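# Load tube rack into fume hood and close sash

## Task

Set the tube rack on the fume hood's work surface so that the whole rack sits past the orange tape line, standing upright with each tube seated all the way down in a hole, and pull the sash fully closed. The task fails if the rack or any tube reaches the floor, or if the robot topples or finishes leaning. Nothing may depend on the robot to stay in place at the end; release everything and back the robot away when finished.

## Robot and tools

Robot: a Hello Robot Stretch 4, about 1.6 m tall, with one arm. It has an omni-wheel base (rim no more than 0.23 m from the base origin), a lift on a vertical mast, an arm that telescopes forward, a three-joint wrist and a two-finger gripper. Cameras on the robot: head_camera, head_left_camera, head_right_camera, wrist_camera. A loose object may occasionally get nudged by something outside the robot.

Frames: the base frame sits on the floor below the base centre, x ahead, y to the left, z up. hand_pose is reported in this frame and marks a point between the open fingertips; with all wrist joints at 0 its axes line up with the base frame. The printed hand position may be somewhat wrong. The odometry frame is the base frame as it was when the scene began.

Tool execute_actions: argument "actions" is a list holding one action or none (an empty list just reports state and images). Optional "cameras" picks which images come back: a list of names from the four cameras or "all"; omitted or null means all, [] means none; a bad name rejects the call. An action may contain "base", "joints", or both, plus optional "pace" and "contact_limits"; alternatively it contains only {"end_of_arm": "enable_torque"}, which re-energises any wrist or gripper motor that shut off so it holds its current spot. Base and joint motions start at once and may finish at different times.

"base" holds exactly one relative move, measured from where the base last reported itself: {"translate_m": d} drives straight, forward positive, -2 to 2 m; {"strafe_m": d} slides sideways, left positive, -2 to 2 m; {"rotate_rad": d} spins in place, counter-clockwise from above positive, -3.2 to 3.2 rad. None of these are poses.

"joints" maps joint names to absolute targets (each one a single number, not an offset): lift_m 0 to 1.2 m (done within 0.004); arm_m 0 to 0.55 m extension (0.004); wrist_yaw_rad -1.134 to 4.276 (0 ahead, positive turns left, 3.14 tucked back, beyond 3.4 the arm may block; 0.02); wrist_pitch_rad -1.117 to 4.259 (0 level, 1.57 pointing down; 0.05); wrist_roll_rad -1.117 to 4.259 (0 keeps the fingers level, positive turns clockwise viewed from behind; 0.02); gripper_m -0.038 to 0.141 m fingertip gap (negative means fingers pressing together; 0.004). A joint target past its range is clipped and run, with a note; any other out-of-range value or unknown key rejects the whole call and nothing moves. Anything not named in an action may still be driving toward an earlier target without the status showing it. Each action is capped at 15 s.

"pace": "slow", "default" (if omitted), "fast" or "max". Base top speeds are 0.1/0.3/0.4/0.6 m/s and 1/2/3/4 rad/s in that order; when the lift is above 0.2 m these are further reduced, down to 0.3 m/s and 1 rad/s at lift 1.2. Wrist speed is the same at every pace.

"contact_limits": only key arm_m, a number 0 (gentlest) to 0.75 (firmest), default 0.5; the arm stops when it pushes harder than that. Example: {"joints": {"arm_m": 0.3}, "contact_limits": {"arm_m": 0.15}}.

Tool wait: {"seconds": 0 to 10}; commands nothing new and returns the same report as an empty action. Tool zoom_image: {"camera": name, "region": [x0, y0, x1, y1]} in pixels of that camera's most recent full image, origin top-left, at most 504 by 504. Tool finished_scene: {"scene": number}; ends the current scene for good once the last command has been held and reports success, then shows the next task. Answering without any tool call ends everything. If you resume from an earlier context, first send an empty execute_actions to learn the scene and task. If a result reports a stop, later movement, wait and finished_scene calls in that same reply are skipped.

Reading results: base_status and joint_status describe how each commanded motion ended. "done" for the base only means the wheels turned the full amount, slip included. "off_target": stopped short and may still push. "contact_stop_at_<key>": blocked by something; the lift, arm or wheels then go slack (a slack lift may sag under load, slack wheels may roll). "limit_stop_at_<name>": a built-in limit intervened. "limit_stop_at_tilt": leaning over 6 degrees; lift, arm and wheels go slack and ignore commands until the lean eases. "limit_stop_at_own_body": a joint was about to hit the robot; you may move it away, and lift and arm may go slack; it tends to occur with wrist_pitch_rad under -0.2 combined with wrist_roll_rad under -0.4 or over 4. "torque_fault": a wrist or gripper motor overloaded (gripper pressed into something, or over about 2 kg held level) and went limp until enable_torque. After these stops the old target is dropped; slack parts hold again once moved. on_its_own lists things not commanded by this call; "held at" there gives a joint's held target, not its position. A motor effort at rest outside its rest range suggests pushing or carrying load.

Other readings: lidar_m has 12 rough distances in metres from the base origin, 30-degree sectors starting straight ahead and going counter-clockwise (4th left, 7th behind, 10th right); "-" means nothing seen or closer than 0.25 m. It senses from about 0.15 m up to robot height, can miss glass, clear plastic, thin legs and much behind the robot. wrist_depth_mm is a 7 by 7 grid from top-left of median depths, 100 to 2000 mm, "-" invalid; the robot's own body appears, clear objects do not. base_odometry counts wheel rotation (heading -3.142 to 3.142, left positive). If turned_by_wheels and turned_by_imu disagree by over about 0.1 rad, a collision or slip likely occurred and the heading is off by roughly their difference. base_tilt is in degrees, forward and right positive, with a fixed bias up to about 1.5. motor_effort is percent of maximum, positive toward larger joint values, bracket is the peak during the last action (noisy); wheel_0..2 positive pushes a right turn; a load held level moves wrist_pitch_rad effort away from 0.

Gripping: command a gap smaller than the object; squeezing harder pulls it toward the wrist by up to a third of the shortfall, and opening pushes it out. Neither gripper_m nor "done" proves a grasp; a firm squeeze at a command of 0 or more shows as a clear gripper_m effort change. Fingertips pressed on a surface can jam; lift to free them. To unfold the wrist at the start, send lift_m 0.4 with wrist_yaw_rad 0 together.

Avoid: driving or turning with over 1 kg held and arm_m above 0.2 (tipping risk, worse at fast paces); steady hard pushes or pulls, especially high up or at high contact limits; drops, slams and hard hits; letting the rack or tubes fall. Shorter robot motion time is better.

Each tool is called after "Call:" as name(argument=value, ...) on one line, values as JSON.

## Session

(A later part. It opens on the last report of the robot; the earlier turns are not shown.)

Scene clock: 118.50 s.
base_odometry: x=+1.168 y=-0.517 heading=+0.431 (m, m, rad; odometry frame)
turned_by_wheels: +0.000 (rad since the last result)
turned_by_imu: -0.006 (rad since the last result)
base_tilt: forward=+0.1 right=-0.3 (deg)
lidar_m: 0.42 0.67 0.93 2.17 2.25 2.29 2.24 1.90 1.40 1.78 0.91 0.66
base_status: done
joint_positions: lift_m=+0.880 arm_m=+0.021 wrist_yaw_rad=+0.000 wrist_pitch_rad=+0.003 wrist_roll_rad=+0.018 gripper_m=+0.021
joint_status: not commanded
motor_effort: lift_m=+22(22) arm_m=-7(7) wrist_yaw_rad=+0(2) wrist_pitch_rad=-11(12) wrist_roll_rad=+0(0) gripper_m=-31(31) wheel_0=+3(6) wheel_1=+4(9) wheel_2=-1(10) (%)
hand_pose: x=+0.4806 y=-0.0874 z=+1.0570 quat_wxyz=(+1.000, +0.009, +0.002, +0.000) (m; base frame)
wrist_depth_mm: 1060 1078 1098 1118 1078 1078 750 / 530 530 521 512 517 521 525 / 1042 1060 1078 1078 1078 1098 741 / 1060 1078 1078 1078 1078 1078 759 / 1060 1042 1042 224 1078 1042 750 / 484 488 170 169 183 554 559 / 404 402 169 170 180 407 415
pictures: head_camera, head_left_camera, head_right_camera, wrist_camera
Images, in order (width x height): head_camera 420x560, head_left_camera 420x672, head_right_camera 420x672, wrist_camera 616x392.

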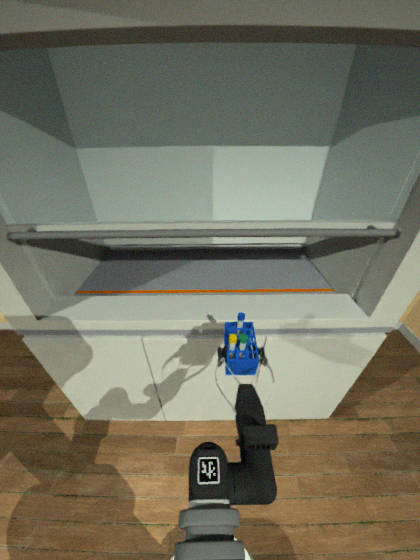

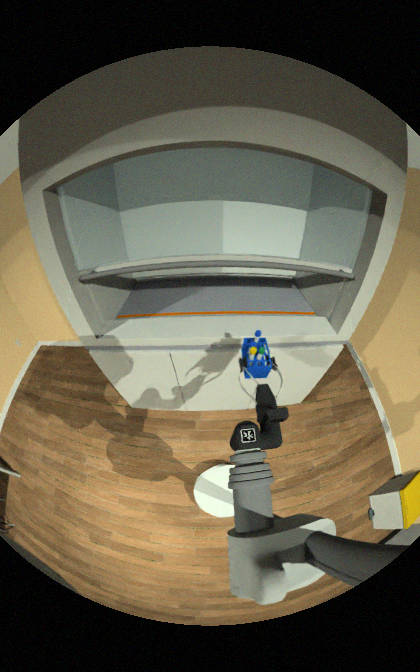

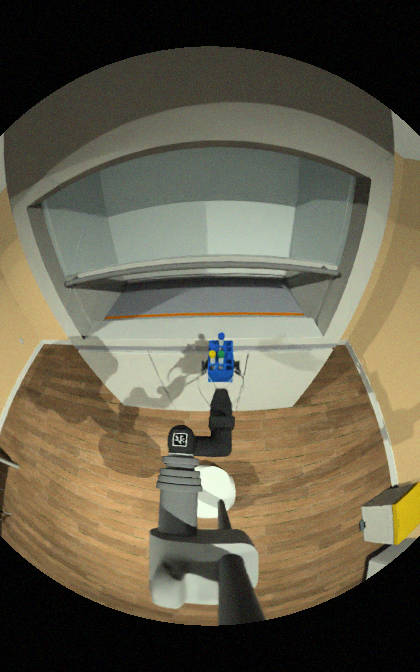

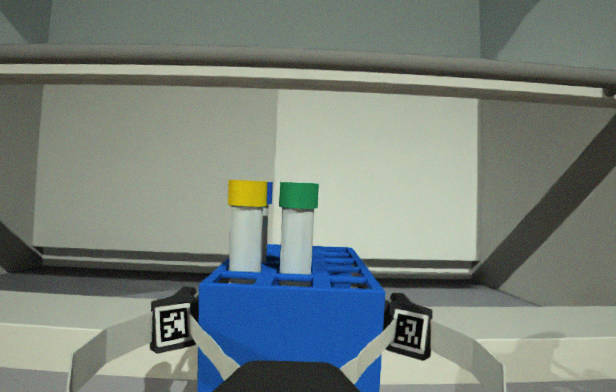

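Call:
execute_actions(actions=[{"base":{"translate_m":0.2},"joints":{"arm_m":0.42},"pace":"slow"}], cameras=["head_camera","wrist_camera"])

Call:
execute_actions(actions=[{"joints":{"lift_m":0.825},"pace":"slow"}], cameras=["head_camera","wrist_camera"])

Scene clock: 124.13 s.
base_odometry: x=+1.349 y=-0.433 heading=+0.431 (m, m, rad; odometry frame)
turned_by_wheels: +0.000 (rad since the last result)
turned_by_imu: -0.002 (rad since the last result)
base_tilt: forward=+0.1 right=-0.3 (deg)
lidar_m: 0.43 0.47 0.67 2.35 2.24 2.55 2.43 1.88 1.50 1.79 0.63 0.45
base_status: done
joint_positions: lift_m=+0.880 arm_m=+0.419 wrist_yaw_rad=+0.000 wrist_pitch_rad=+0.003 wrist_roll_rad=+0.018 gripper_m=+0.021
joint_status: all done
motor_effort: lift_m=+22(22) arm_m=+7(8) wrist_yaw_rad=+1(1) wrist_pitch_rad=-11(11) wrist_roll_rad=+0(0) gripper_m=-31(31) wheel_0=+5(6) wheel_1=+5(7) wheel_2=-5(8) (%)
hand_pose: x=+0.8781 y=-0.0874 z=+1.0570 quat_wxyz=(+1.000, +0.009, +0.002, +0.000) (m; base frame)
wrist_depth_mm: 466 469 473 477 477 484 484 / 462 462 469 477 473 480 480 / 462 462 462 469 469 473 480 / 455 462 466 466 466 469 477 / 452 462 459 223 469 469 473 / 500 455 169 169 183 469 473 / 415 397 170 170 180 427 484
pictures: head_camera, wrist_camera
Images, in order (width x height): head_camera 420x560, wrist_camera 616x392.

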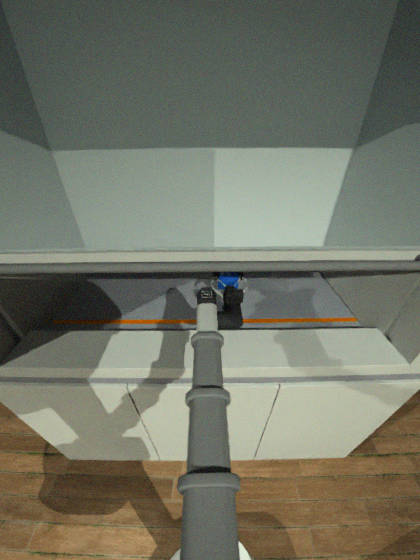

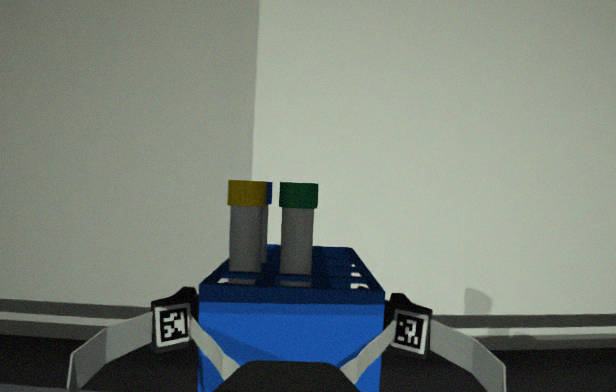

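Scene clock: 125.47 s.
base_odometry: x=+1.349 y=-0.433 heading=+0.431 (m, m, rad; odometry frame)
turned_by_wheels: +0.000 (rad since the last result)
turned_by_imu: +0.000 (rad since the last result)
base_tilt: forward=+0.2 right=-0.3 (deg)
lidar_m: 0.43 0.43 0.65 2.36 2.23 2.56 2.45 1.87 1.49 1.79 0.63 0.43
base_status: not commanded
joint_positions: lift_m=+0.826 arm_m=+0.419 wrist_yaw_rad=+0.000 wrist_pitch_rad=+0.003 wrist_roll_rad=+0.018 gripper_m=+0.021
joint_status: all done
motor_effort: lift_m=+10(23) arm_m=+7(7) wrist_yaw_rad=+1(1) wrist_pitch_rad=-11(12) wrist_roll_rad=+0(0) gripper_m=-31(32) wheel_0=+6(5) wheel_1=+5(5) wheel_2=-5(5) (%)
hand_pose: x=+0.8781 y=-0.0875 z=+1.0030 quat_wxyz=(+1.000, +0.009, +0.002, +0.000) (m; base frame)
wrist_depth_mm: 466 469 469 477 477 484 488 / 459 466 466 473 473 480 484 / 462 466 466 466 477 473 477 / 459 462 462 469 473 469 473 / 455 459 459 222 466 466 477 / 469 477 169 169 183 512 521 / 298 287 170 169 180 310 349
pictures: head_camera, wrist_camera
Images, in order (width x height): head_camera 420x560, wrist_camera 616x392.

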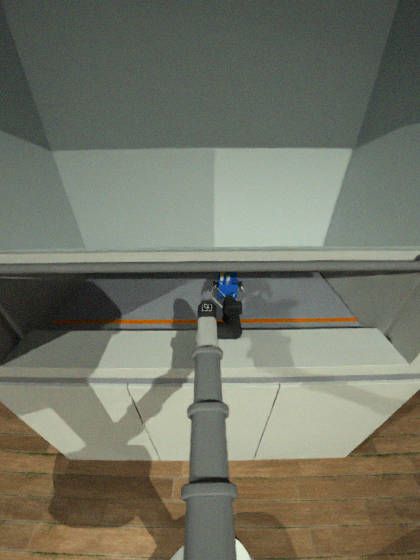

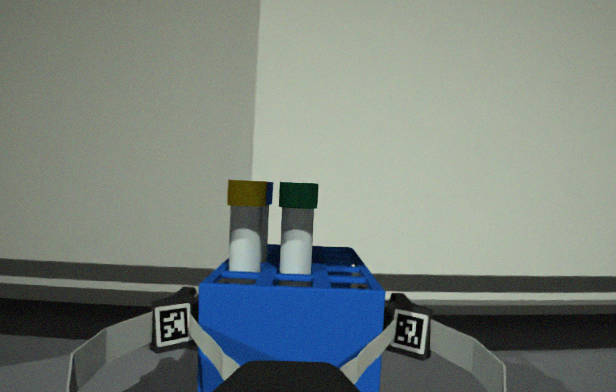

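Call:
execute_actions(actions=[{"joints":{"lift_m":0.8},"pace":"slow"}], cameras=["wrist_camera"])

Scene clock: 126.37 s.
base_odometry: x=+1.349 y=-0.433 heading=+0.431 (m, m, rad; odometry frame)
turned_by_wheels: +0.000 (rad since the last result)
turned_by_imu: +0.000 (rad since the last result)
base_tilt: forward=+0.2 right=-0.3 (deg)
lidar_m: 0.40 0.46 0.68 2.36 2.23 2.57 2.45 1.89 1.47 1.80 0.63 0.46
base_status: not commanded
joint_positions: lift_m=+0.824 arm_m=+0.419 wrist_yaw_rad=-0.001 wrist_pitch_rad=+0.003 wrist_roll_rad=+0.018 gripper_m=+0.021
joint_status: lift_m contact_stop (moved -0.002 of -0.026)
on_its_own: lift_m is slack since a contact_stop (your +0.800 is given up)
motor_effort: lift_m=+15(12) arm_m=+7(7) wrist_yaw_rad=+3(4) wrist_pitch_rad=-11(14) wrist_roll_rad=+0(0) gripper_m=-30(30) wheel_0=+5(5) wheel_1=+4(5) wheel_2=-5(5) (%)
hand_pose: x=+0.8781 y=-0.0877 z=+1.0013 quat_wxyz=(+1.000, +0.009, +0.002, +0.000) (m; base frame)
wrist_depth_mm: 466 473 473 477 477 480 484 / 466 466 462 477 473 480 480 / 459 466 466 469 469 473 480 / 459 462 462 466 469 477 469 / 455 459 462 223 462 473 477 / 473 480 169 169 183 512 517 / 301 290 169 170 180 314 355
pictures: wrist_camera
Images, in order (width x height): wrist_camera 616x392.

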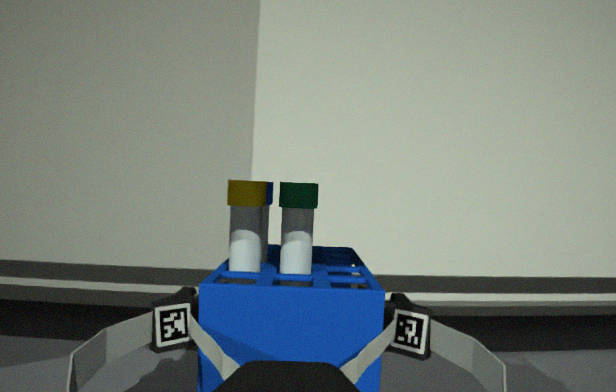

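Call:
execute_actions(actions=[{"joints":{"lift_m":0.84,"arm_m":0.52},"pace":"slow"}], cameras=[])

Call:
execute_actions(actions=[{"joints":{"lift_m":0.8},"pace":"slow"}], cameras=["wrist_camera","head_camera"])

Scene clock: 129.03 s.
base_odometry: x=+1.349 y=-0.433 heading=+0.431 (m, m, rad; odometry frame)
turned_by_wheels: +0.000 (rad since the last result)
turned_by_imu: -0.001 (rad since the last result)
base_tilt: forward=+0.2 right=-0.2 (deg)
lidar_m: 0.40 0.47 0.65 2.35 2.25 2.56 2.44 1.91 1.50 1.78 0.63 0.44
base_status: not commanded
joint_positions: lift_m=+0.840 arm_m=+0.519 wrist_yaw_rad=+0.000 wrist_pitch_rad=+0.003 wrist_roll_rad=+0.018 gripper_m=+0.021
joint_status: all done
motor_effort: lift_m=+23(23) arm_m=+7(8) wrist_yaw_rad=+0(4) wrist_pitch_rad=-11(12) wrist_roll_rad=+0(0) gripper_m=-30(30) wheel_0=+5(5) wheel_1=+5(5) wheel_2=-5(5) (%)
hand_pose: x=+0.9781 y=-0.0875 z=+1.0168 quat_wxyz=(+1.000, +0.009, +0.002, +0.000) (m; base frame)
wrist_depth_mm: 366 366 370 370 375 377 379 / 364 366 366 368 373 375 377 / 359 364 366 366 368 370 375 / 355 357 364 366 368 370 373 / 357 355 359 223 364 368 368 / 402 357 170 169 183 413 415 / 324 309 170 170 180 332 375
pictures: none
No camera images: the call's "cameras" was empty. Leave "cameras" out to get every camera's image.

Scene clock: 130.20 s.
base_odometry: x=+1.349 y=-0.433 heading=+0.431 (m, m, rad; odometry frame)
turned_by_wheels: +0.000 (rad since the last result)
turned_by_imu: +0.000 (rad since the last result)
base_tilt: forward=+0.2 right=-0.3 (deg)
lidar_m: 0.43 0.46 0.66 2.37 2.23 2.55 2.43 1.89 1.47 1.78 0.64 0.47
base_status: not commanded
joint_positions: lift_m=+0.800 arm_m=+0.519 wrist_yaw_rad=+0.000 wrist_pitch_rad=-0.002 wrist_roll_rad=+0.018 gripper_m=+0.021
joint_status: all done
motor_effort: lift_m=+12(19) arm_m=+7(7) wrist_yaw_rad=-1(1) wrist_pitch_rad=+3(11) wrist_roll_rad=+0(0) gripper_m=-32(31) wheel_0=+5(5) wheel_1=+4(4) wheel_2=-5(4) (%)
hand_pose: x=+0.9782 y=-0.0874 z=+0.9792 quat_wxyz=(+1.000, +0.009, -0.001, +0.000) (m; base frame)
wrist_depth_mm: 366 366 370 375 377 379 382 / 364 366 366 370 375 375 379 / 362 362 368 364 368 375 375 / 359 362 362 364 366 370 373 / 357 362 359 206 366 368 370 / 387 392 170 170 183 413 415 / 244 233 169 170 179 253 297
pictures: head_camera, wrist_camera
Images, in order (width x height): head_camera 420x560, wrist_camera 616x392.

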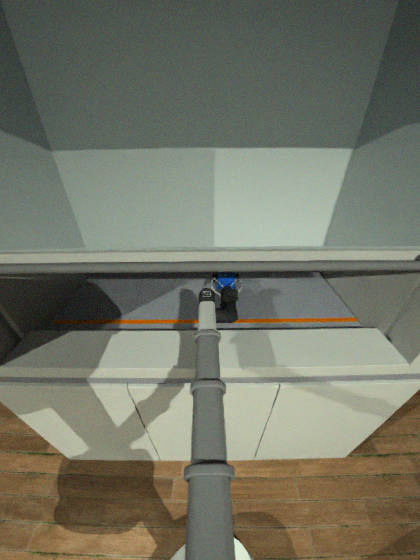

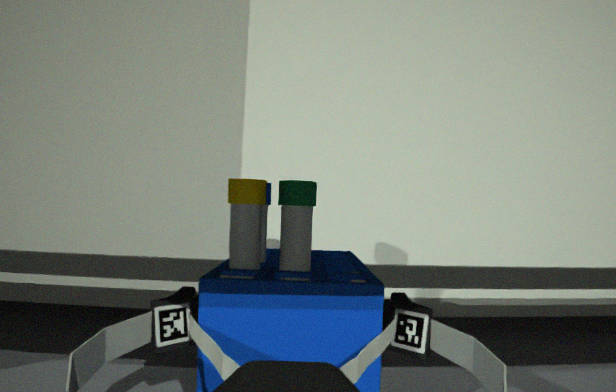

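Landed. Release, then withdraw.

Call:
execute_actions(actions=[{"joints":{"gripper_m":0.13},"pace":"slow"}], cameras=[])

Call:
execute_actions(actions=[{"joints":{"arm_m":0.38}}], cameras=[])

Call:
execute_actions(actions=[{"joints":{"lift_m":0.86,"arm_m":0.2},"pace":"slow"}], cameras=["wrist_camera","head_camera"])

Scene clock: 134.87 s.
base_odometry: x=+1.349 y=-0.433 heading=+0.431 (m, m, rad; odometry frame)
turned_by_wheels: +0.000 (rad since the last result)
turned_by_imu: -0.001 (rad since the last result)
base_tilt: forward=+0.2 right=-0.4 (deg)
lidar_m: 0.43 0.46 0.65 2.34 2.24 2.53 2.43 1.91 1.50 1.78 0.63 0.44
base_status: not commanded
joint_positions: lift_m=+0.800 arm_m=+0.519 wrist_yaw_rad=+0.000 wrist_pitch_rad=+0.002 wrist_roll_rad=+0.018 gripper_m=+0.130
joint_status: all done
motor_effort: lift_m=+14(14) arm_m=+7(7) wrist_yaw_rad=+1(1) wrist_pitch_rad=-7(4) wrist_roll_rad=+0(0) gripper_m=+0(30) wheel_0=+5(6) wheel_1=+4(5) wheel_2=-5(5) (%)
hand_pose: x=+0.9782 y=-0.0874 z=+0.9781 quat_wxyz=(+1.000, +0.009, +0.001, +0.000) (m; base frame)
wrist_depth_mm: 364 368 368 373 373 379 379 / 364 366 366 373 373 377 379 / 362 362 364 368 368 370 373 / 359 362 359 366 366 370 375 / 402 357 359 223 366 370 368 / 368 210 189 189 195 382 415 / 244 242 188 157 244 263 283
pictures: none
No camera images: the call's "cameras" was empty. Leave "cameras" out to get every camera's image.

Scene clock: 136.03 s.
base_odometry: x=+1.350 y=-0.433 heading=+0.431 (m, m, rad; odometry frame)
turned_by_wheels: +0.000 (rad since the last result)
turned_by_imu: -0.014 (rad since the last result)
base_tilt: forward=+0.3 right=-0.2 (deg)
lidar_m: 0.42 0.44 0.65 2.45 2.24 2.58 2.44 1.92 1.49 1.79 0.63 0.45
base_status: not commanded
joint_positions: lift_m=+0.800 arm_m=+0.473 wrist_yaw_rad=+0.006 wrist_pitch_rad=+0.002 wrist_roll_rad=+0.017 gripper_m=+0.130
joint_status: arm_m contact_stop (moved -0.046 of -0.139)
on_its_own: arm_m is slack since a contact_stop (your +0.380 is given up); wrist_yaw_rad is at rest, and its effort (-16) is outside its rest range (-13 to +13)
motor_effort: lift_m=+18(18) arm_m=+0(27) wrist_yaw_rad=-16(26) wrist_pitch_rad=-7(9) wrist_roll_rad=+1(1) gripper_m=+1(1) wheel_0=-1(8) wheel_1=-1(4) wheel_2=+3(15) (%)
hand_pose: x=+0.9329 y=-0.0858 z=+0.9777 quat_wxyz=(+1.000, +0.009, +0.001, +0.003) (m; base frame)
wrist_depth_mm: 410 413 413 415 424 424 424 / 404 404 413 413 415 421 424 / 402 407 410 410 410 418 421 / 399 404 404 410 413 415 421 / 442 442 402 264 410 413 418 / 364 211 231 231 379 382 433 / 245 244 231 157 262 263 285
pictures: none
No camera images: the call's "cameras" was empty. Leave "cameras" out to get every camera's image.

not run: a stop came earlier in this reply.

Caught on the sill; raise first.

Call:
execute_actions(actions=[{"joints":{"lift_m":0.85},"pace":"slow"}], cameras=["wrist_camera"])

Call:
execute_actions(actions=[{"joints":{"arm_m":0.1},"pace":"slow"}], cameras=["wrist_camera","head_camera"])

Scene clock: 137.60 s.
base_odometry: x=+1.349 y=-0.433 heading=+0.431 (m, m, rad; odometry frame)
turned_by_wheels: +0.000 (rad since the last result)
turned_by_imu: -0.001 (rad since the last result)
base_tilt: forward=+0.2 right=-0.4 (deg)
lidar_m: 0.43 0.46 0.64 2.42 2.23 2.56 2.44 1.94 1.49 1.80 0.62 0.43
base_status: not commanded
joint_positions: lift_m=+0.850 arm_m=+0.473 wrist_yaw_rad=+0.000 wrist_pitch_rad=+0.002 wrist_roll_rad=+0.017 gripper_m=+0.130
joint_status: all done
on_its_own: arm_m is held at +0.473, not at your +0.380, since a contact_stop
motor_effort: lift_m=+23(22) arm_m=+0(0) wrist_yaw_rad=+0(16) wrist_pitch_rad=-7(7) wrist_roll_rad=+1(1) gripper_m=+1(0) wheel_0=-1(1) wheel_1=-1(1) wheel_2=+0(3) (%)
hand_pose: x=+0.9324 y=-0.0873 z=+1.0273 quat_wxyz=(+1.000, +0.009, +0.001, +0.000) (m; base frame)
wrist_depth_mm: 404 407 413 421 421 427 433 / 404 410 407 418 421 427 430 / 404 404 407 413 415 421 427 / 399 402 407 410 418 418 424 / 397 402 404 407 407 418 421 / 439 211 262 282 410 415 462 / 362 357 231 158 387 394 404
pictures: wrist_camera
Images, in order (width x height): wrist_camera 616x392.

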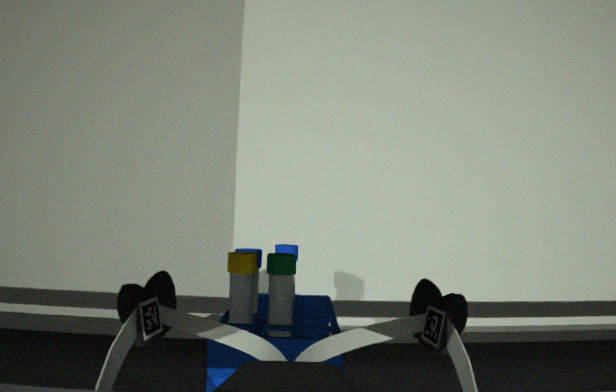

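Scene clock: 142.60 s.
base_odometry: x=+1.349 y=-0.433 heading=+0.431 (m, m, rad; odometry frame)
turned_by_wheels: +0.000 (rad since the last result)
turned_by_imu: -0.001 (rad since the last result)
base_tilt: forward=+0.1 right=-0.4 (deg)
lidar_m: 0.42 0.47 0.67 2.39 2.20 2.57 2.45 1.91 1.49 1.78 0.65 0.46
base_status: not commanded
joint_positions: lift_m=+0.850 arm_m=+0.101 wrist_yaw_rad=+0.000 wrist_pitch_rad=+0.002 wrist_roll_rad=+0.017 gripper_m=+0.130
joint_status: all done
motor_effort: lift_m=+22(22) arm_m=-8(7) wrist_yaw_rad=+1(0) wrist_pitch_rad=-8(7) wrist_roll_rad=+1(1) gripper_m=+0(1) wheel_0=-1(1) wheel_1=-1(1) wheel_2=+0(0) (%)
hand_pose: x=+0.5607 y=-0.0874 z=+1.0273 quat_wxyz=(+1.000, +0.009, +0.001, +0.000) (m; base frame)
wrist_depth_mm: 768 788 788 798 820 831 741 / 778 788 798 788 809 809 741 / 768 768 778 788 798 820 732 / 759 778 788 788 788 798 732 / 798 778 788 778 788 809 723 / 544 210 603 603 564 580 654 / 248 246 253 157 265 267 427
pictures: head_camera, wrist_camera
Images, in order (width x height): head_camera 420x560, wrist_camera 616x392.

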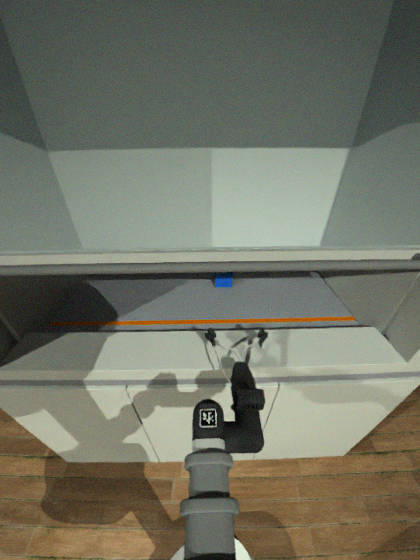

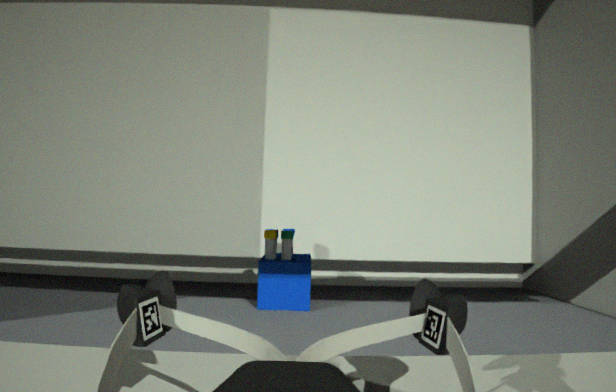

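Call:
zoom_image(camera="wrist_camera", region=[240,210,340,320])

Region (240, 210, 340, 320) of wrist_camera's 616x392 image, scaled by 4.582; it fills the left 458 columns of this view, and the rest is white.

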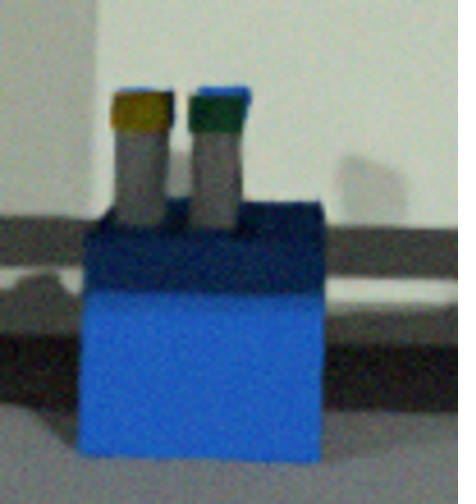

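Call:
execute_actions(actions=[{"joints":{"arm_m":0.0,"gripper_m":0},"base":{"translate_m":-0.2}}], cameras=[])

Call:
execute_actions(actions=[{"joints":{"lift_m":1.2,"wrist_yaw_rad":3.1}}], cameras=[])

Call:
execute_actions(actions=[{"base":{"translate_m":0.2},"joints":{"arm_m":0.24},"contact_limits":{"arm_m":0.1}}])

Scene clock: 145.57 s.
base_odometry: x=+1.168 y=-0.517 heading=+0.430 (m, m, rad; odometry frame)
turned_by_wheels: +0.000 (rad since the last result)
turned_by_imu: +0.000 (rad since the last result)
base_tilt: forward=+0.2 right=-0.3 (deg)
lidar_m: 0.63 0.67 0.92 2.17 2.20 2.35 2.24 1.96 1.44 1.69 0.93 0.67
base_status: done
joint_positions: lift_m=+0.850 arm_m=+0.001 wrist_yaw_rad=+0.000 wrist_pitch_rad=+0.002 wrist_roll_rad=+0.017 gripper_m=+0.000
joint_status: all done
motor_effort: lift_m=+22(23) arm_m=-7(6) wrist_yaw_rad=+1(0) wrist_pitch_rad=-7(8) wrist_roll_rad=+1(1) gripper_m=-6(7) wheel_0=-4(14) wheel_1=-4(10) wheel_2=+3(10) (%)
hand_pose: x=+0.4606 y=-0.0874 z=+1.0273 quat_wxyz=(+1.000, +0.009, +0.001, +0.000) (m; base frame)
wrist_depth_mm: 496 521 1098 1138 1160 991 750 / 1078 1118 1098 1118 1138 559 549 / 1078 1078 1098 1098 1118 1042 741 / 1042 1078 1078 1078 1098 1060 732 / 1025 1078 1078 1098 1098 1025 732 / 418 421 421 204 439 449 449 / 415 418 183 180 176 430 439
pictures: none
No camera images: the call's "cameras" was empty. Leave "cameras" out to get every camera's image.

Scene clock: 148.03 s.
base_odometry: x=+1.168 y=-0.517 heading=+0.430 (m, m, rad; odometry frame)
turned_by_wheels: +0.000 (rad since the last result)
turned_by_imu: -0.001 (rad since the last result)
base_tilt: forward=+0.1 right=-0.3 (deg)
lidar_m: 0.63 0.66 0.91 2.17 2.23 2.34 2.27 1.95 1.42 1.74 0.94 0.65
base_status: not commanded
joint_positions: lift_m=+1.200 arm_m=+0.001 wrist_yaw_rad=+3.099 wrist_pitch_rad=+0.002 wrist_roll_rad=+0.017 gripper_m=+0.000
joint_status: all done
motor_effort: lift_m=+22(24) arm_m=-7(6) wrist_yaw_rad=+3(6) wrist_pitch_rad=-7(7) wrist_roll_rad=+1(1) gripper_m=-6(5) wheel_0=-4(4) wheel_1=-4(4) wheel_2=+3(3) (%)
hand_pose: x=-0.1124 y=+0.0995 z=+1.3773 quat_wxyz=(+0.021, -0.001, +0.009, +1.000) (m; base frame)
wrist_depth_mm: - 144 191 189 1863 - 1983 / - 143 276 272 - - - / 106 142 270 - - - - / 123 142 - - - - - / - - - - - - - / - - - 204 - - - / - - 182 180 176 - -
pictures: none
No camera images: the call's "cameras" was empty. Leave "cameras" out to get every camera's image.

Scene clock: 150.10 s.
base_odometry: x=+1.349 y=-0.433 heading=+0.431 (m, m, rad; odometry frame)
turned_by_wheels: +0.000 (rad since the last result)
turned_by_imu: -0.001 (rad since the last result)
base_tilt: forward=+0.2 right=-0.3 (deg)
lidar_m: 0.42 0.47 0.61 2.44 2.20 2.55 2.46 1.92 1.45 1.79 0.66 0.43
base_status: done
joint_positions: lift_m=+1.200 arm_m=+0.239 wrist_yaw_rad=+3.100 wrist_pitch_rad=+0.002 wrist_roll_rad=+0.017 gripper_m=+0.000
joint_status: all done
motor_effort: lift_m=+22(22) arm_m=+7(7) wrist_yaw_rad=+2(2) wrist_pitch_rad=-9(8) wrist_roll_rad=+1(1) gripper_m=-5(5) wheel_0=+5(6) wheel_1=+4(10) wheel_2=-3(9) (%)
contact_limits: arm_m 0.1
hand_pose: x=+0.1251 y=+0.0994 z=+1.3772 quat_wxyz=(+0.021, -0.001, +0.009, +1.000) (m; base frame)
wrist_depth_mm: 254 262 263 283 - - - / 108 147 294 296 - - - / 113 146 382 - - - - / 141 203 379 - - - - / - - - - - - - / - - - 203 - - - / - 392 183 180 177 - -
pictures: head_camera, head_left_camera, head_right_camera, wrist_camera
Images, in order (width x height): head_camera 420x560, head_left_camera 420x672, head_right_camera 420x672, wrist_camera 616x392.

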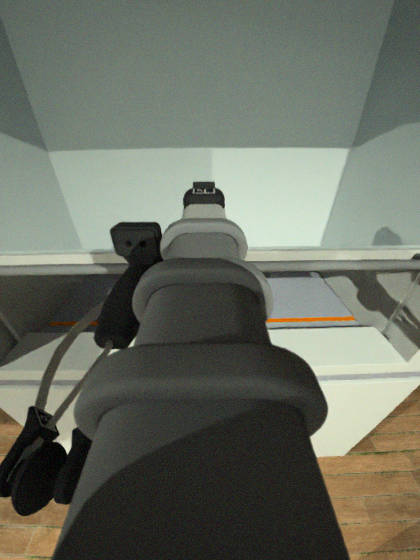

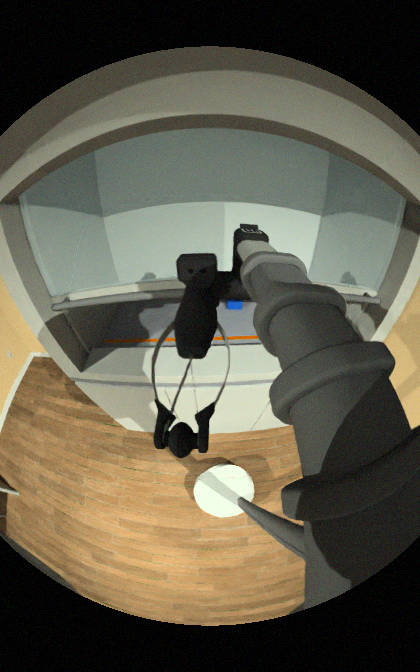

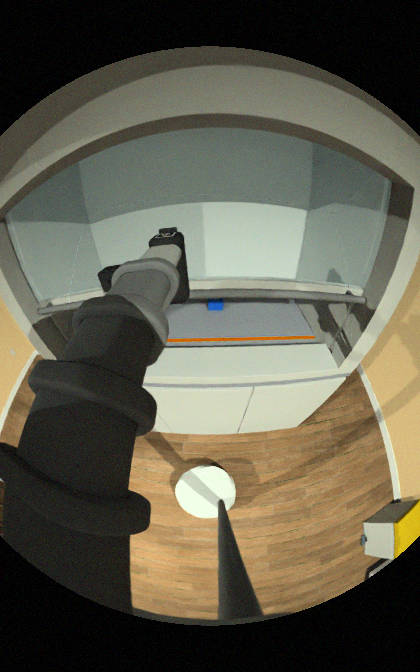

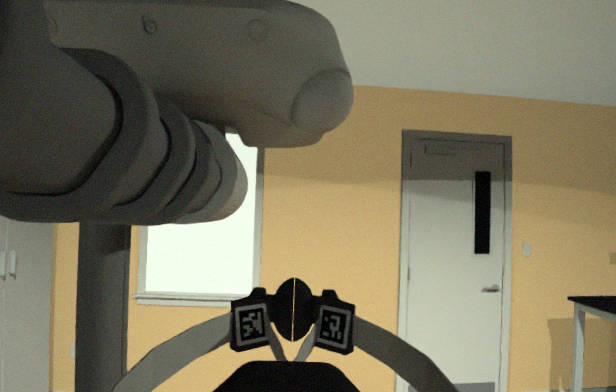

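Call:
execute_actions(actions=[{"joints":{"arm_m":0.45},"contact_limits":{"arm_m":0.05},"pace":"slow"}], cameras=["head_left_camera","head_right_camera"])

Scene clock: 152.43 s.
base_odometry: x=+1.349 y=-0.433 heading=+0.430 (m, m, rad; odometry frame)
turned_by_wheels: -0.001 (rad since the last result)
turned_by_imu: +0.001 (rad since the last result)
base_tilt: forward=+0.0 right=-0.2 (deg)
lidar_m: 0.43 0.44 0.64 2.41 2.21 2.56 2.48 1.91 1.50 1.79 0.62 0.44
base_status: not commanded
joint_positions: lift_m=+1.200 arm_m=+0.364 wrist_yaw_rad=+3.109 wrist_pitch_rad=+0.002 wrist_roll_rad=+0.017 gripper_m=+0.000
joint_status: arm_m contact_stop (moved +0.125 of +0.211)
on_its_own: arm_m is slack since a contact_stop (your +0.450 is given up); wrist_yaw_rad is at rest, and its effort (-25) is outside its rest range (-13 to +13)
motor_effort: lift_m=+22(22) arm_m=+0(13) wrist_yaw_rad=-25(26) wrist_pitch_rad=-7(9) wrist_roll_rad=+1(1) gripper_m=-6(5) wheel_0=+4(5) wheel_1=+3(4) wheel_2=-10(10) (%)
contact_limits: arm_m 0.05
hand_pose: x=+0.2493 y=+0.0968 z=+1.3773 quat_wxyz=(+0.016, -0.001, +0.009, +1.000) (m; base frame)
wrist_depth_mm: 107 - - - - - 1921 / 106 375 392 424 - - - / 105 158 415 449 - - - / 113 215 387 - - - - / - - - - - - - / - - - 204 - - - / - 521 183 179 176 - -
pictures: head_left_camera, head_right_camera
Images, in order (width x height): head_left_camera 420x672, head_right_camera 420x672.

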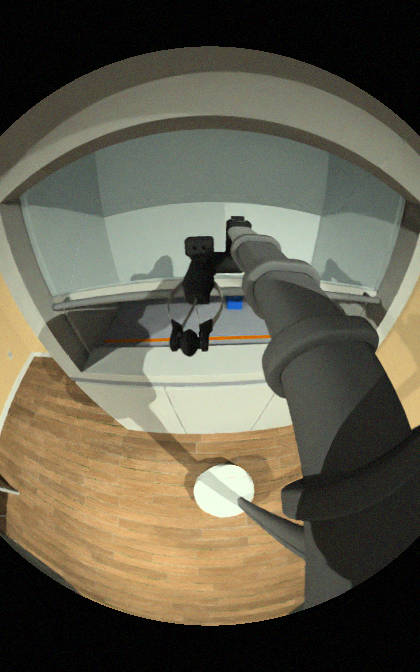

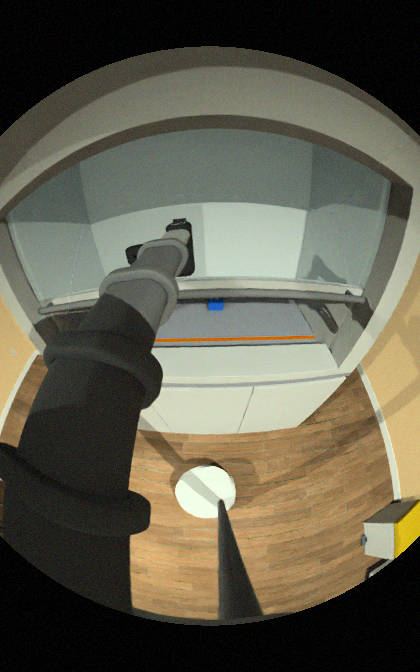

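Touching glass (above bar). Back 1 cm and push down.

Call:
execute_actions(actions=[{"joints":{"arm_m":0.35},"pace":"slow"}], cameras=[])

Call:
execute_actions(actions=[{"joints":{"lift_m":0.85},"pace":"slow"}], cameras=["head_left_camera","head_right_camera"])

Scene clock: 153.67 s.
base_odometry: x=+1.349 y=-0.433 heading=+0.431 (m, m, rad; odometry frame)
turned_by_wheels: +0.000 (rad since the last result)
turned_by_imu: +0.000 (rad since the last result)
base_tilt: forward=+0.0 right=-0.3 (deg)
lidar_m: 0.42 0.46 0.62 2.41 2.22 2.57 2.47 1.94 1.49 1.79 0.65 0.47
base_status: not commanded
joint_positions: lift_m=+1.200 arm_m=+0.351 wrist_yaw_rad=+3.100 wrist_pitch_rad=+0.002 wrist_roll_rad=+0.017 gripper_m=+0.000
joint_status: all done
motor_effort: lift_m=+21(22) arm_m=-7(9) wrist_yaw_rad=+0(25) wrist_pitch_rad=-8(8) wrist_roll_rad=+1(1) gripper_m=-6(5) wheel_0=+4(5) wheel_1=+3(3) wheel_2=-4(10) (%)
hand_pose: x=+0.2375 y=+0.0992 z=+1.3773 quat_wxyz=(+0.021, -0.001, +0.009, +1.000) (m; base frame)
wrist_depth_mm: 102 - - - - - - / 101 362 377 410 - - - / 102 163 407 445 - - - / 156 208 480 - - - - / - 564 - - - - - / - - - 204 - - - / - 500 183 180 176 - -
pictures: none
No camera images: the call's "cameras" was empty. Leave "cameras" out to get every camera's image.

Scene clock: 154.77 s.
base_odometry: x=+1.349 y=-0.433 heading=+0.431 (m, m, rad; odometry frame)
turned_by_wheels: +0.000 (rad since the last result)
turned_by_imu: +0.000 (rad since the last result)
base_tilt: forward=+0.1 right=-0.3 (deg)
lidar_m: 0.41 0.45 0.64 2.43 2.20 2.57 2.45 1.91 1.45 1.79 0.64 0.46
base_status: not commanded
joint_positions: lift_m=+1.148 arm_m=+0.351 wrist_yaw_rad=+3.100 wrist_pitch_rad=+0.002 wrist_roll_rad=+0.017 gripper_m=+0.000
joint_status: lift_m contact_stop (moved -0.052 of -0.350)
on_its_own: lift_m is slack since a contact_stop (your +0.850 is given up)
motor_effort: lift_m=+18(22) arm_m=-6(7) wrist_yaw_rad=+0(0) wrist_pitch_rad=-8(9) wrist_roll_rad=+1(1) gripper_m=-6(6) wheel_0=+3(4) wheel_1=+2(3) wheel_2=-2(4) (%)
hand_pose: x=+0.2373 y=+0.0993 z=+1.3257 quat_wxyz=(+0.021, -0.001, +0.009, +1.000) (m; base frame)
wrist_depth_mm: 101 375 379 1983 - - - / 101 394 433 424 - - - / 101 163 549 - - - - / 155 208 477 - - - - / - - - - - - - / - - - 204 - - - / - 500 183 180 176 - -
pictures: head_left_camera, head_right_camera
Images, in order (width x height): head_left_camera 420x672, head_right_camera 420x672.

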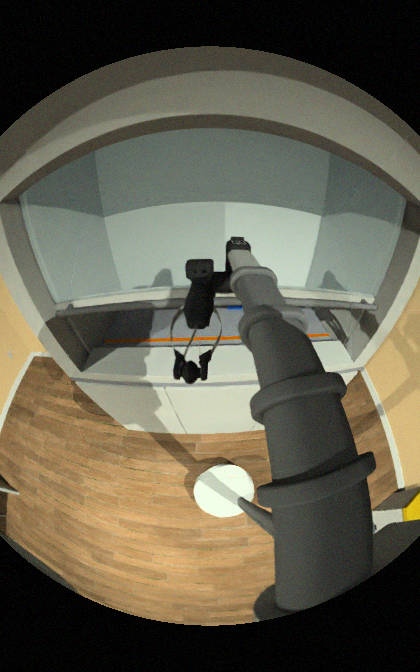

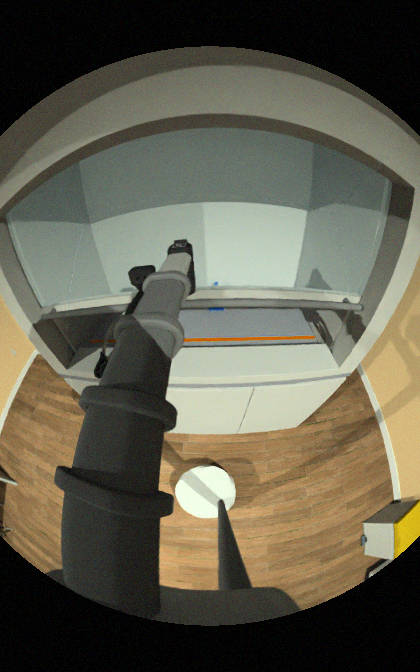

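Engaged; repeat.

Call:
execute_actions(actions=[{"joints":{"lift_m":0.85},"pace":"max"}], cameras=[])

Scene clock: 155.77 s.
base_odometry: x=+1.350 y=-0.433 heading=+0.430 (m, m, rad; odometry frame)
turned_by_wheels: +0.000 (rad since the last result)
turned_by_imu: -0.001 (rad since the last result)
base_tilt: forward=+0.2 right=-0.2 (deg)
lidar_m: 0.41 0.43 0.65 2.43 2.23 2.56 2.45 1.92 1.48 1.79 0.64 0.44
base_status: not commanded
joint_positions: lift_m=+1.104 arm_m=+0.351 wrist_yaw_rad=+3.100 wrist_pitch_rad=+0.002 wrist_roll_rad=+0.017 gripper_m=+0.000
joint_status: lift_m contact_stop (moved -0.045 of -0.298)
on_its_own: lift_m is slack since a contact_stop (your +0.850 is given up)
motor_effort: lift_m=+18(17) arm_m=-6(6) wrist_yaw_rad=+2(4) wrist_pitch_rad=-7(12) wrist_roll_rad=+1(1) gripper_m=-5(6) wheel_0=+1(4) wheel_1=-1(2) wheel_2=-1(3) (%)
hand_pose: x=+0.2373 y=+0.0993 z=+1.2811 quat_wxyz=(+0.021, -0.001, +0.009, +1.000) (m; base frame)
wrist_depth_mm: 102 402 407 415 - - - / 101 484 615 - - - - / 101 163 549 - - - - / 155 210 477 - - - - / - - - - - - - / - - - 203 - - - / - 500 183 180 176 - -
pictures: none
No camera images: the call's "cameras" was empty. Leave "cameras" out to get every camera's image.

Call:
execute_actions(actions=[{"joints":{"lift_m":0.85},"pace":"max"}], cameras=[])

Scene clock: 157.10 s.
base_odometry: x=+1.350 y=-0.433 heading=+0.430 (m, m, rad; odometry frame)
turned_by_wheels: +0.000 (rad since the last result)
turned_by_imu: -0.002 (rad since the last result)
base_tilt: forward=+0.4 right=-0.3 (deg)
lidar_m: 0.43 0.45 0.65 2.43 2.20 2.54 2.42 1.94 1.48 1.79 0.63 0.45
base_status: not commanded
joint_positions: lift_m=+1.007 arm_m=+0.351 wrist_yaw_rad=+3.100 wrist_pitch_rad=+0.002 wrist_roll_rad=+0.017 gripper_m=+0.000
joint_status: lift_m contact_stop (moved -0.096 of -0.254)
on_its_own: lift_m is slack since a contact_stop (your +0.850 is given up)
motor_effort: lift_m=+18(25) arm_m=-6(7) wrist_yaw_rad=+2(7) wrist_pitch_rad=-9(10) wrist_roll_rad=+1(1) gripper_m=-6(6) wheel_0=+1(1) wheel_1=-2(4) wheel_2=+0(5) (%)
hand_pose: x=+0.2373 y=+0.0993 z=+1.1850 quat_wxyz=(+0.021, -0.001, +0.009, +1.000) (m; base frame)
wrist_depth_mm: 102 1098 661 668 - - - / 101 521 - - - - - / 101 163 554 - - - - / 156 210 480 - - - - / - - - - - - - / - - - 204 - - - / - 496 183 180 176 - -
pictures: none
No camera images: the call's "cameras" was empty. Leave "cameras" out to get every camera's image.

Call:
execute_actions(actions=[{"joints":{"lift_m":0.8},"pace":"fast"}], cameras=["head_left_camera","head_right_camera"])

Scene clock: 158.53 s.
base_odometry: x=+1.350 y=-0.433 heading=+0.430 (m, m, rad; odometry frame)
turned_by_wheels: +0.000 (rad since the last result)
turned_by_imu: +0.000 (rad since the last result)
base_tilt: forward=+0.1 right=-0.3 (deg)
lidar_m: 0.44 0.45 0.65 2.43 2.22 2.57 2.43 1.91 1.48 1.78 0.65 0.43
base_status: not commanded
joint_positions: lift_m=+0.897 arm_m=+0.351 wrist_yaw_rad=+3.100 wrist_pitch_rad=+0.002 wrist_roll_rad=+0.018 gripper_m=+0.000
joint_status: lift_m contact_stop (moved -0.110 of -0.207)
on_its_own: lift_m is slack since a contact_stop (your +0.800 is given up)
motor_effort: lift_m=+18(16) arm_m=-5(6) wrist_yaw_rad=+2(5) wrist_pitch_rad=-8(12) wrist_roll_rad=+1(0) gripper_m=-5(6) wheel_0=+1(1) wheel_1=-1(4) wheel_2=+0(5) (%)
hand_pose: x=+0.2372 y=+0.0993 z=+1.0747 quat_wxyz=(+0.021, -0.001, +0.009, +1.000) (m; base frame)
wrist_depth_mm: 102 - - - - - - / 102 508 - - - - - / 101 163 554 - - - - / 146 210 480 - - - - / - - - - - - - / - - - 205 - - - / - 496 183 180 176 - -
pictures: head_left_camera, head_right_camera
Images, in order (width x height): head_left_camera 420x672, head_right_camera 420x672.

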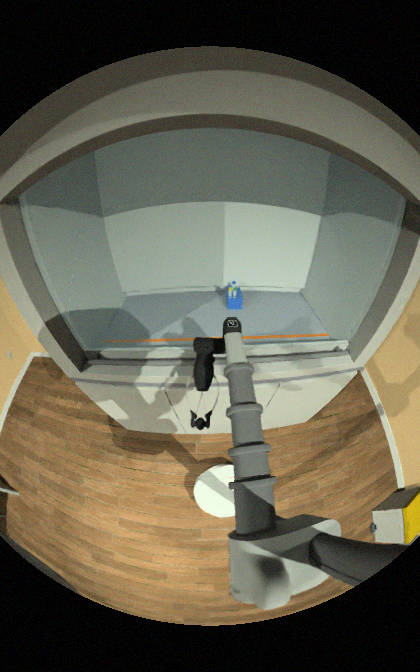

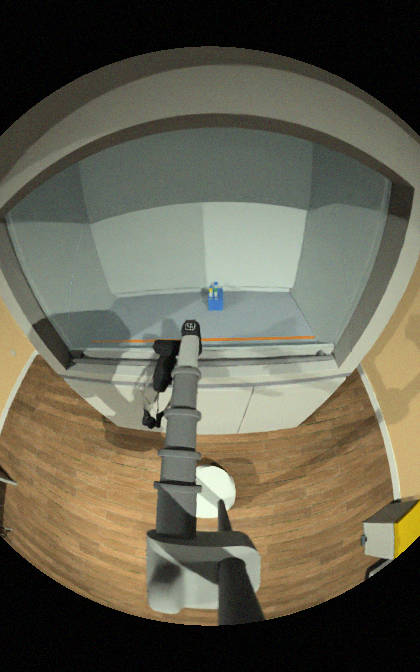

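Nearly down; once more to confirm.

Call:
execute_actions(actions=[{"joints":{"lift_m":0.8},"pace":"slow"}], cameras=[])

Scene clock: 159.97 s.
base_odometry: x=+1.350 y=-0.433 heading=+0.430 (m, m, rad; odometry frame)
turned_by_wheels: +0.000 (rad since the last result)
turned_by_imu: +0.000 (rad since the last result)
base_tilt: forward=+0.1 right=-0.3 (deg)
lidar_m: 0.41 0.44 0.64 2.40 2.23 2.56 2.45 1.92 1.47 1.79 0.63 0.44
base_status: not commanded
joint_positions: lift_m=+0.855 arm_m=+0.351 wrist_yaw_rad=+3.100 wrist_pitch_rad=+0.001 wrist_roll_rad=+0.018 gripper_m=+0.000
joint_status: lift_m contact_stop (moved -0.042 of -0.097)
on_its_own: lift_m is slack since a contact_stop (your +0.800 is given up)
motor_effort: lift_m=+15(19) arm_m=-5(5) wrist_yaw_rad=+0(3) wrist_pitch_rad=-5(8) wrist_roll_rad=+0(0) gripper_m=-5(7) wheel_0=+1(1) wheel_1=-1(1) wheel_2=+0(0) (%)
hand_pose: x=+0.2371 y=+0.0992 z=+1.0328 quat_wxyz=(+0.021, +0.000, +0.009, +1.000) (m; base frame)
wrist_depth_mm: 102 - - - - - - / 102 512 - - - - - / 101 161 544 - - - - / 148 208 477 - - - - / - - - - - - - / - - - 204 - - - / - 500 183 180 176 - -
pictures: none
No camera images: the call's "cameras" was empty. Leave "cameras" out to get every camera's image.

Call:
execute_actions(actions=[{"joints":{"lift_m":0.8},"pace":"slow"}], cameras=["head_left_camera","head_camera"])

Scene clock: 160.87 s.
base_odometry: x=+1.350 y=-0.433 heading=+0.430 (m, m, rad; odometry frame)
turned_by_wheels: +0.000 (rad since the last result)
turned_by_imu: +0.000 (rad since the last result)
base_tilt: forward=+0.3 right=-0.1 (deg)
lidar_m: 0.44 0.45 0.62 2.44 2.23 2.55 2.42 1.91 1.50 1.80 0.66 0.45
base_status: not commanded
joint_positions: lift_m=+0.855 arm_m=+0.351 wrist_yaw_rad=+3.100 wrist_pitch_rad=+0.001 wrist_roll_rad=+0.018 gripper_m=+0.000
joint_status: lift_m contact_stop (moved +0.000 of -0.055)
on_its_own: lift_m is slack since a contact_stop (your +0.800 is given up)
motor_effort: lift_m=+15(17) arm_m=-4(5) wrist_yaw_rad=-2(1) wrist_pitch_rad=-5(6) wrist_roll_rad=+0(0) gripper_m=-7(7) wheel_0=+1(1) wheel_1=-1(1) wheel_2=+0(0) (%)
hand_pose: x=+0.2371 y=+0.0992 z=+1.0327 quat_wxyz=(+0.021, +0.000, +0.009, +1.000) (m; base frame)
wrist_depth_mm: 102 - - - - - - / 102 521 - - - - - / 101 161 554 - - - - / 150 208 477 - - - - / - - - - - - - / - - - 204 - - - / - 500 183 180 176 - -
pictures: head_camera, head_left_camera
Images, in order (width x height): head_camera 420x560, head_left_camera 420x672.

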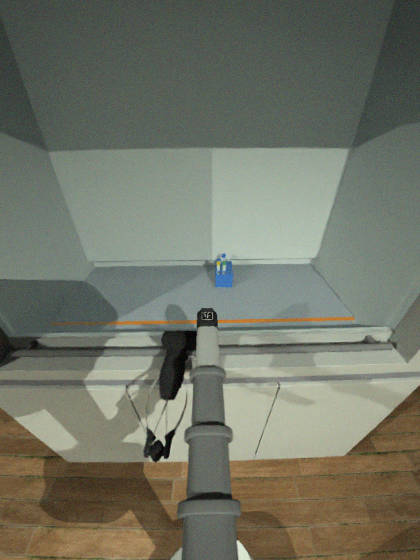

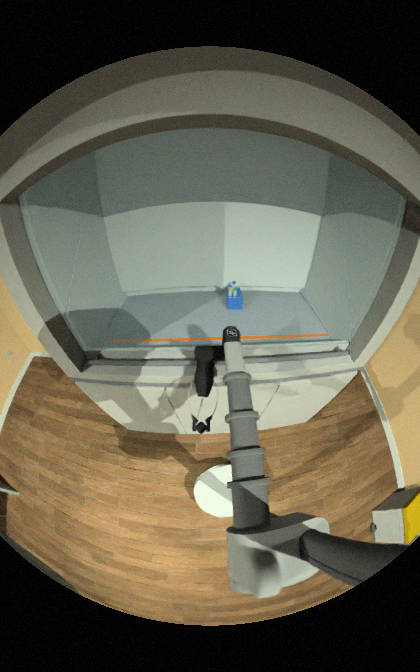

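Call:
execute_actions(actions=[{"joints":{"lift_m":0.9}}], cameras=[])

Call:
execute_actions(actions=[{"joints":{"arm_m":0,"wrist_yaw_rad":0},"base":{"translate_m":-0.6}}])

Scene clock: 162.10 s.
base_odometry: x=+1.350 y=-0.433 heading=+0.430 (m, m, rad; odometry frame)
turned_by_wheels: +0.000 (rad since the last result)
turned_by_imu: +0.000 (rad since the last result)
base_tilt: forward=+0.2 right=-0.4 (deg)
lidar_m: 0.41 0.48 0.66 2.43 2.20 2.53 2.41 1.94 1.48 1.78 0.62 0.46
base_status: not commanded
joint_positions: lift_m=+0.900 arm_m=+0.351 wrist_yaw_rad=+3.100 wrist_pitch_rad=+0.002 wrist_roll_rad=+0.018 gripper_m=+0.000
joint_status: all done
motor_effort: lift_m=+22(24) arm_m=-5(5) wrist_yaw_rad=+3(3) wrist_pitch_rad=-8(8) wrist_roll_rad=+0(0) gripper_m=-6(6) wheel_0=+1(0) wheel_1=-1(1) wheel_2=+0(0) (%)
hand_pose: x=+0.2372 y=+0.0995 z=+1.0773 quat_wxyz=(+0.021, -0.001, +0.009, +1.000) (m; base frame)
wrist_depth_mm: 102 - - - - - - / 101 512 - - - - - / 101 163 554 - - - - / 146 210 480 - - - - / - - - - - - - / - - - 204 - - - / - 496 182 180 177 - -
pictures: none
No camera images: the call's "cameras" was empty. Leave "cameras" out to get every camera's image.

Scene clock: 165.57 s.
base_odometry: x=+0.804 y=-0.683 heading=+0.430 (m, m, rad; odometry frame)
turned_by_wheels: +0.000 (rad since the last result)
turned_by_imu: +0.001 (rad since the last result)
base_tilt: forward=+0.1 right=-0.2 (deg)
lidar_m: 1.02 1.08 2.70 2.11 2.26 1.95 1.82 1.92 1.40 1.29 1.87 1.08
base_status: done
joint_positions: lift_m=+0.900 arm_m=+0.001 wrist_yaw_rad=+0.000 wrist_pitch_rad=+0.002 wrist_roll_rad=+0.018 gripper_m=+0.000
joint_status: all done
motor_effort: lift_m=+22(23) arm_m=-7(8) wrist_yaw_rad=+0(4) wrist_pitch_rad=-8(8) wrist_roll_rad=+0(0) gripper_m=-6(6) wheel_0=-2(10) wheel_1=-5(9) wheel_2=+1(11) (%)
hand_pose: x=+0.4607 y=-0.0873 z=+1.0773 quat_wxyz=(+1.000, +0.009, +0.001, +0.000) (m; base frame)
wrist_depth_mm: 1118 1537 1537 1537 1537 1060 878 / 1138 1499 1464 1537 1499 1060 878 / 1118 1499 1499 1499 1537 1060 866 / 1160 1464 1499 1537 1499 1078 866 / 917 1499 1499 1537 1499 991 866 / 809 831 820 204 842 854 854 / 809 820 183 180 176 842 842
pictures: head_camera, head_left_camera, head_right_camera, wrist_camera
Images, in order (width x height): head_camera 420x560, head_left_camera 420x672, head_right_camera 420x672, wrist_camera 616x392.

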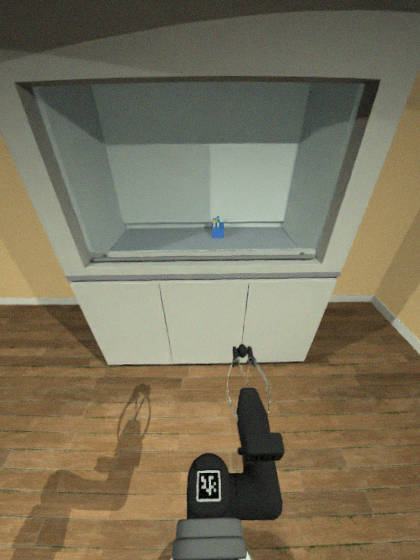

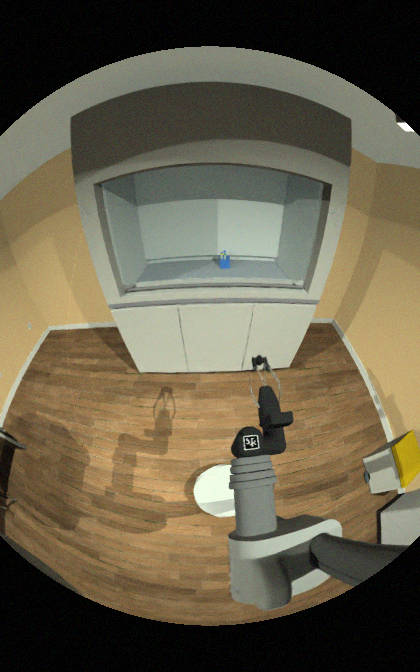

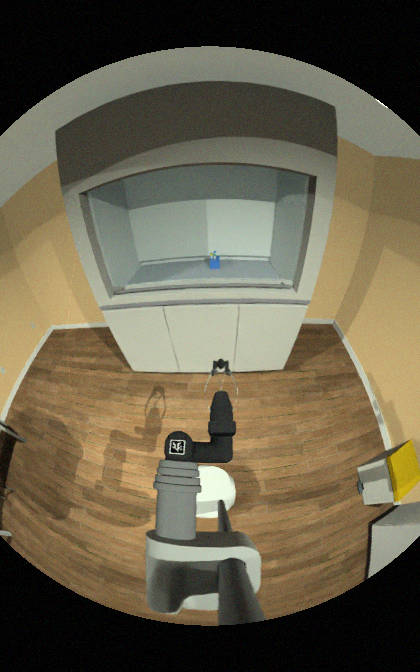

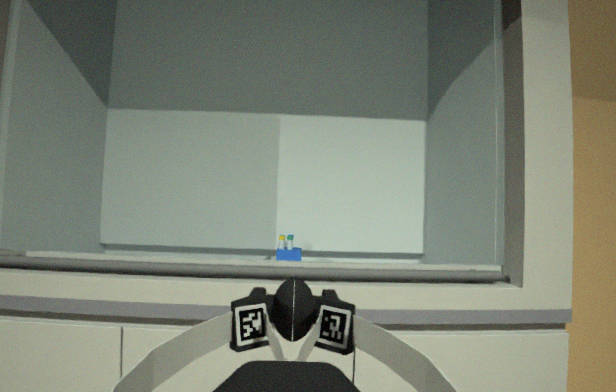

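Call:
zoom_image(camera="wrist_camera", region=[400,220,580,320])

Region (400, 220, 580, 320) of wrist_camera's 616x392 image, scaled by 2.800.

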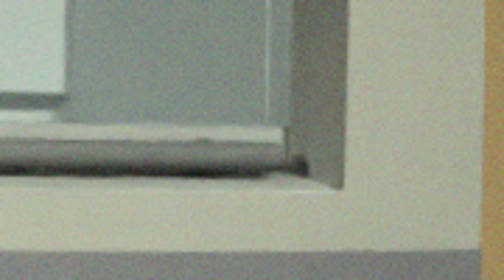

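Looks shut.

Call:
finished_scene(scene=1)

The scene is finished: the task was done.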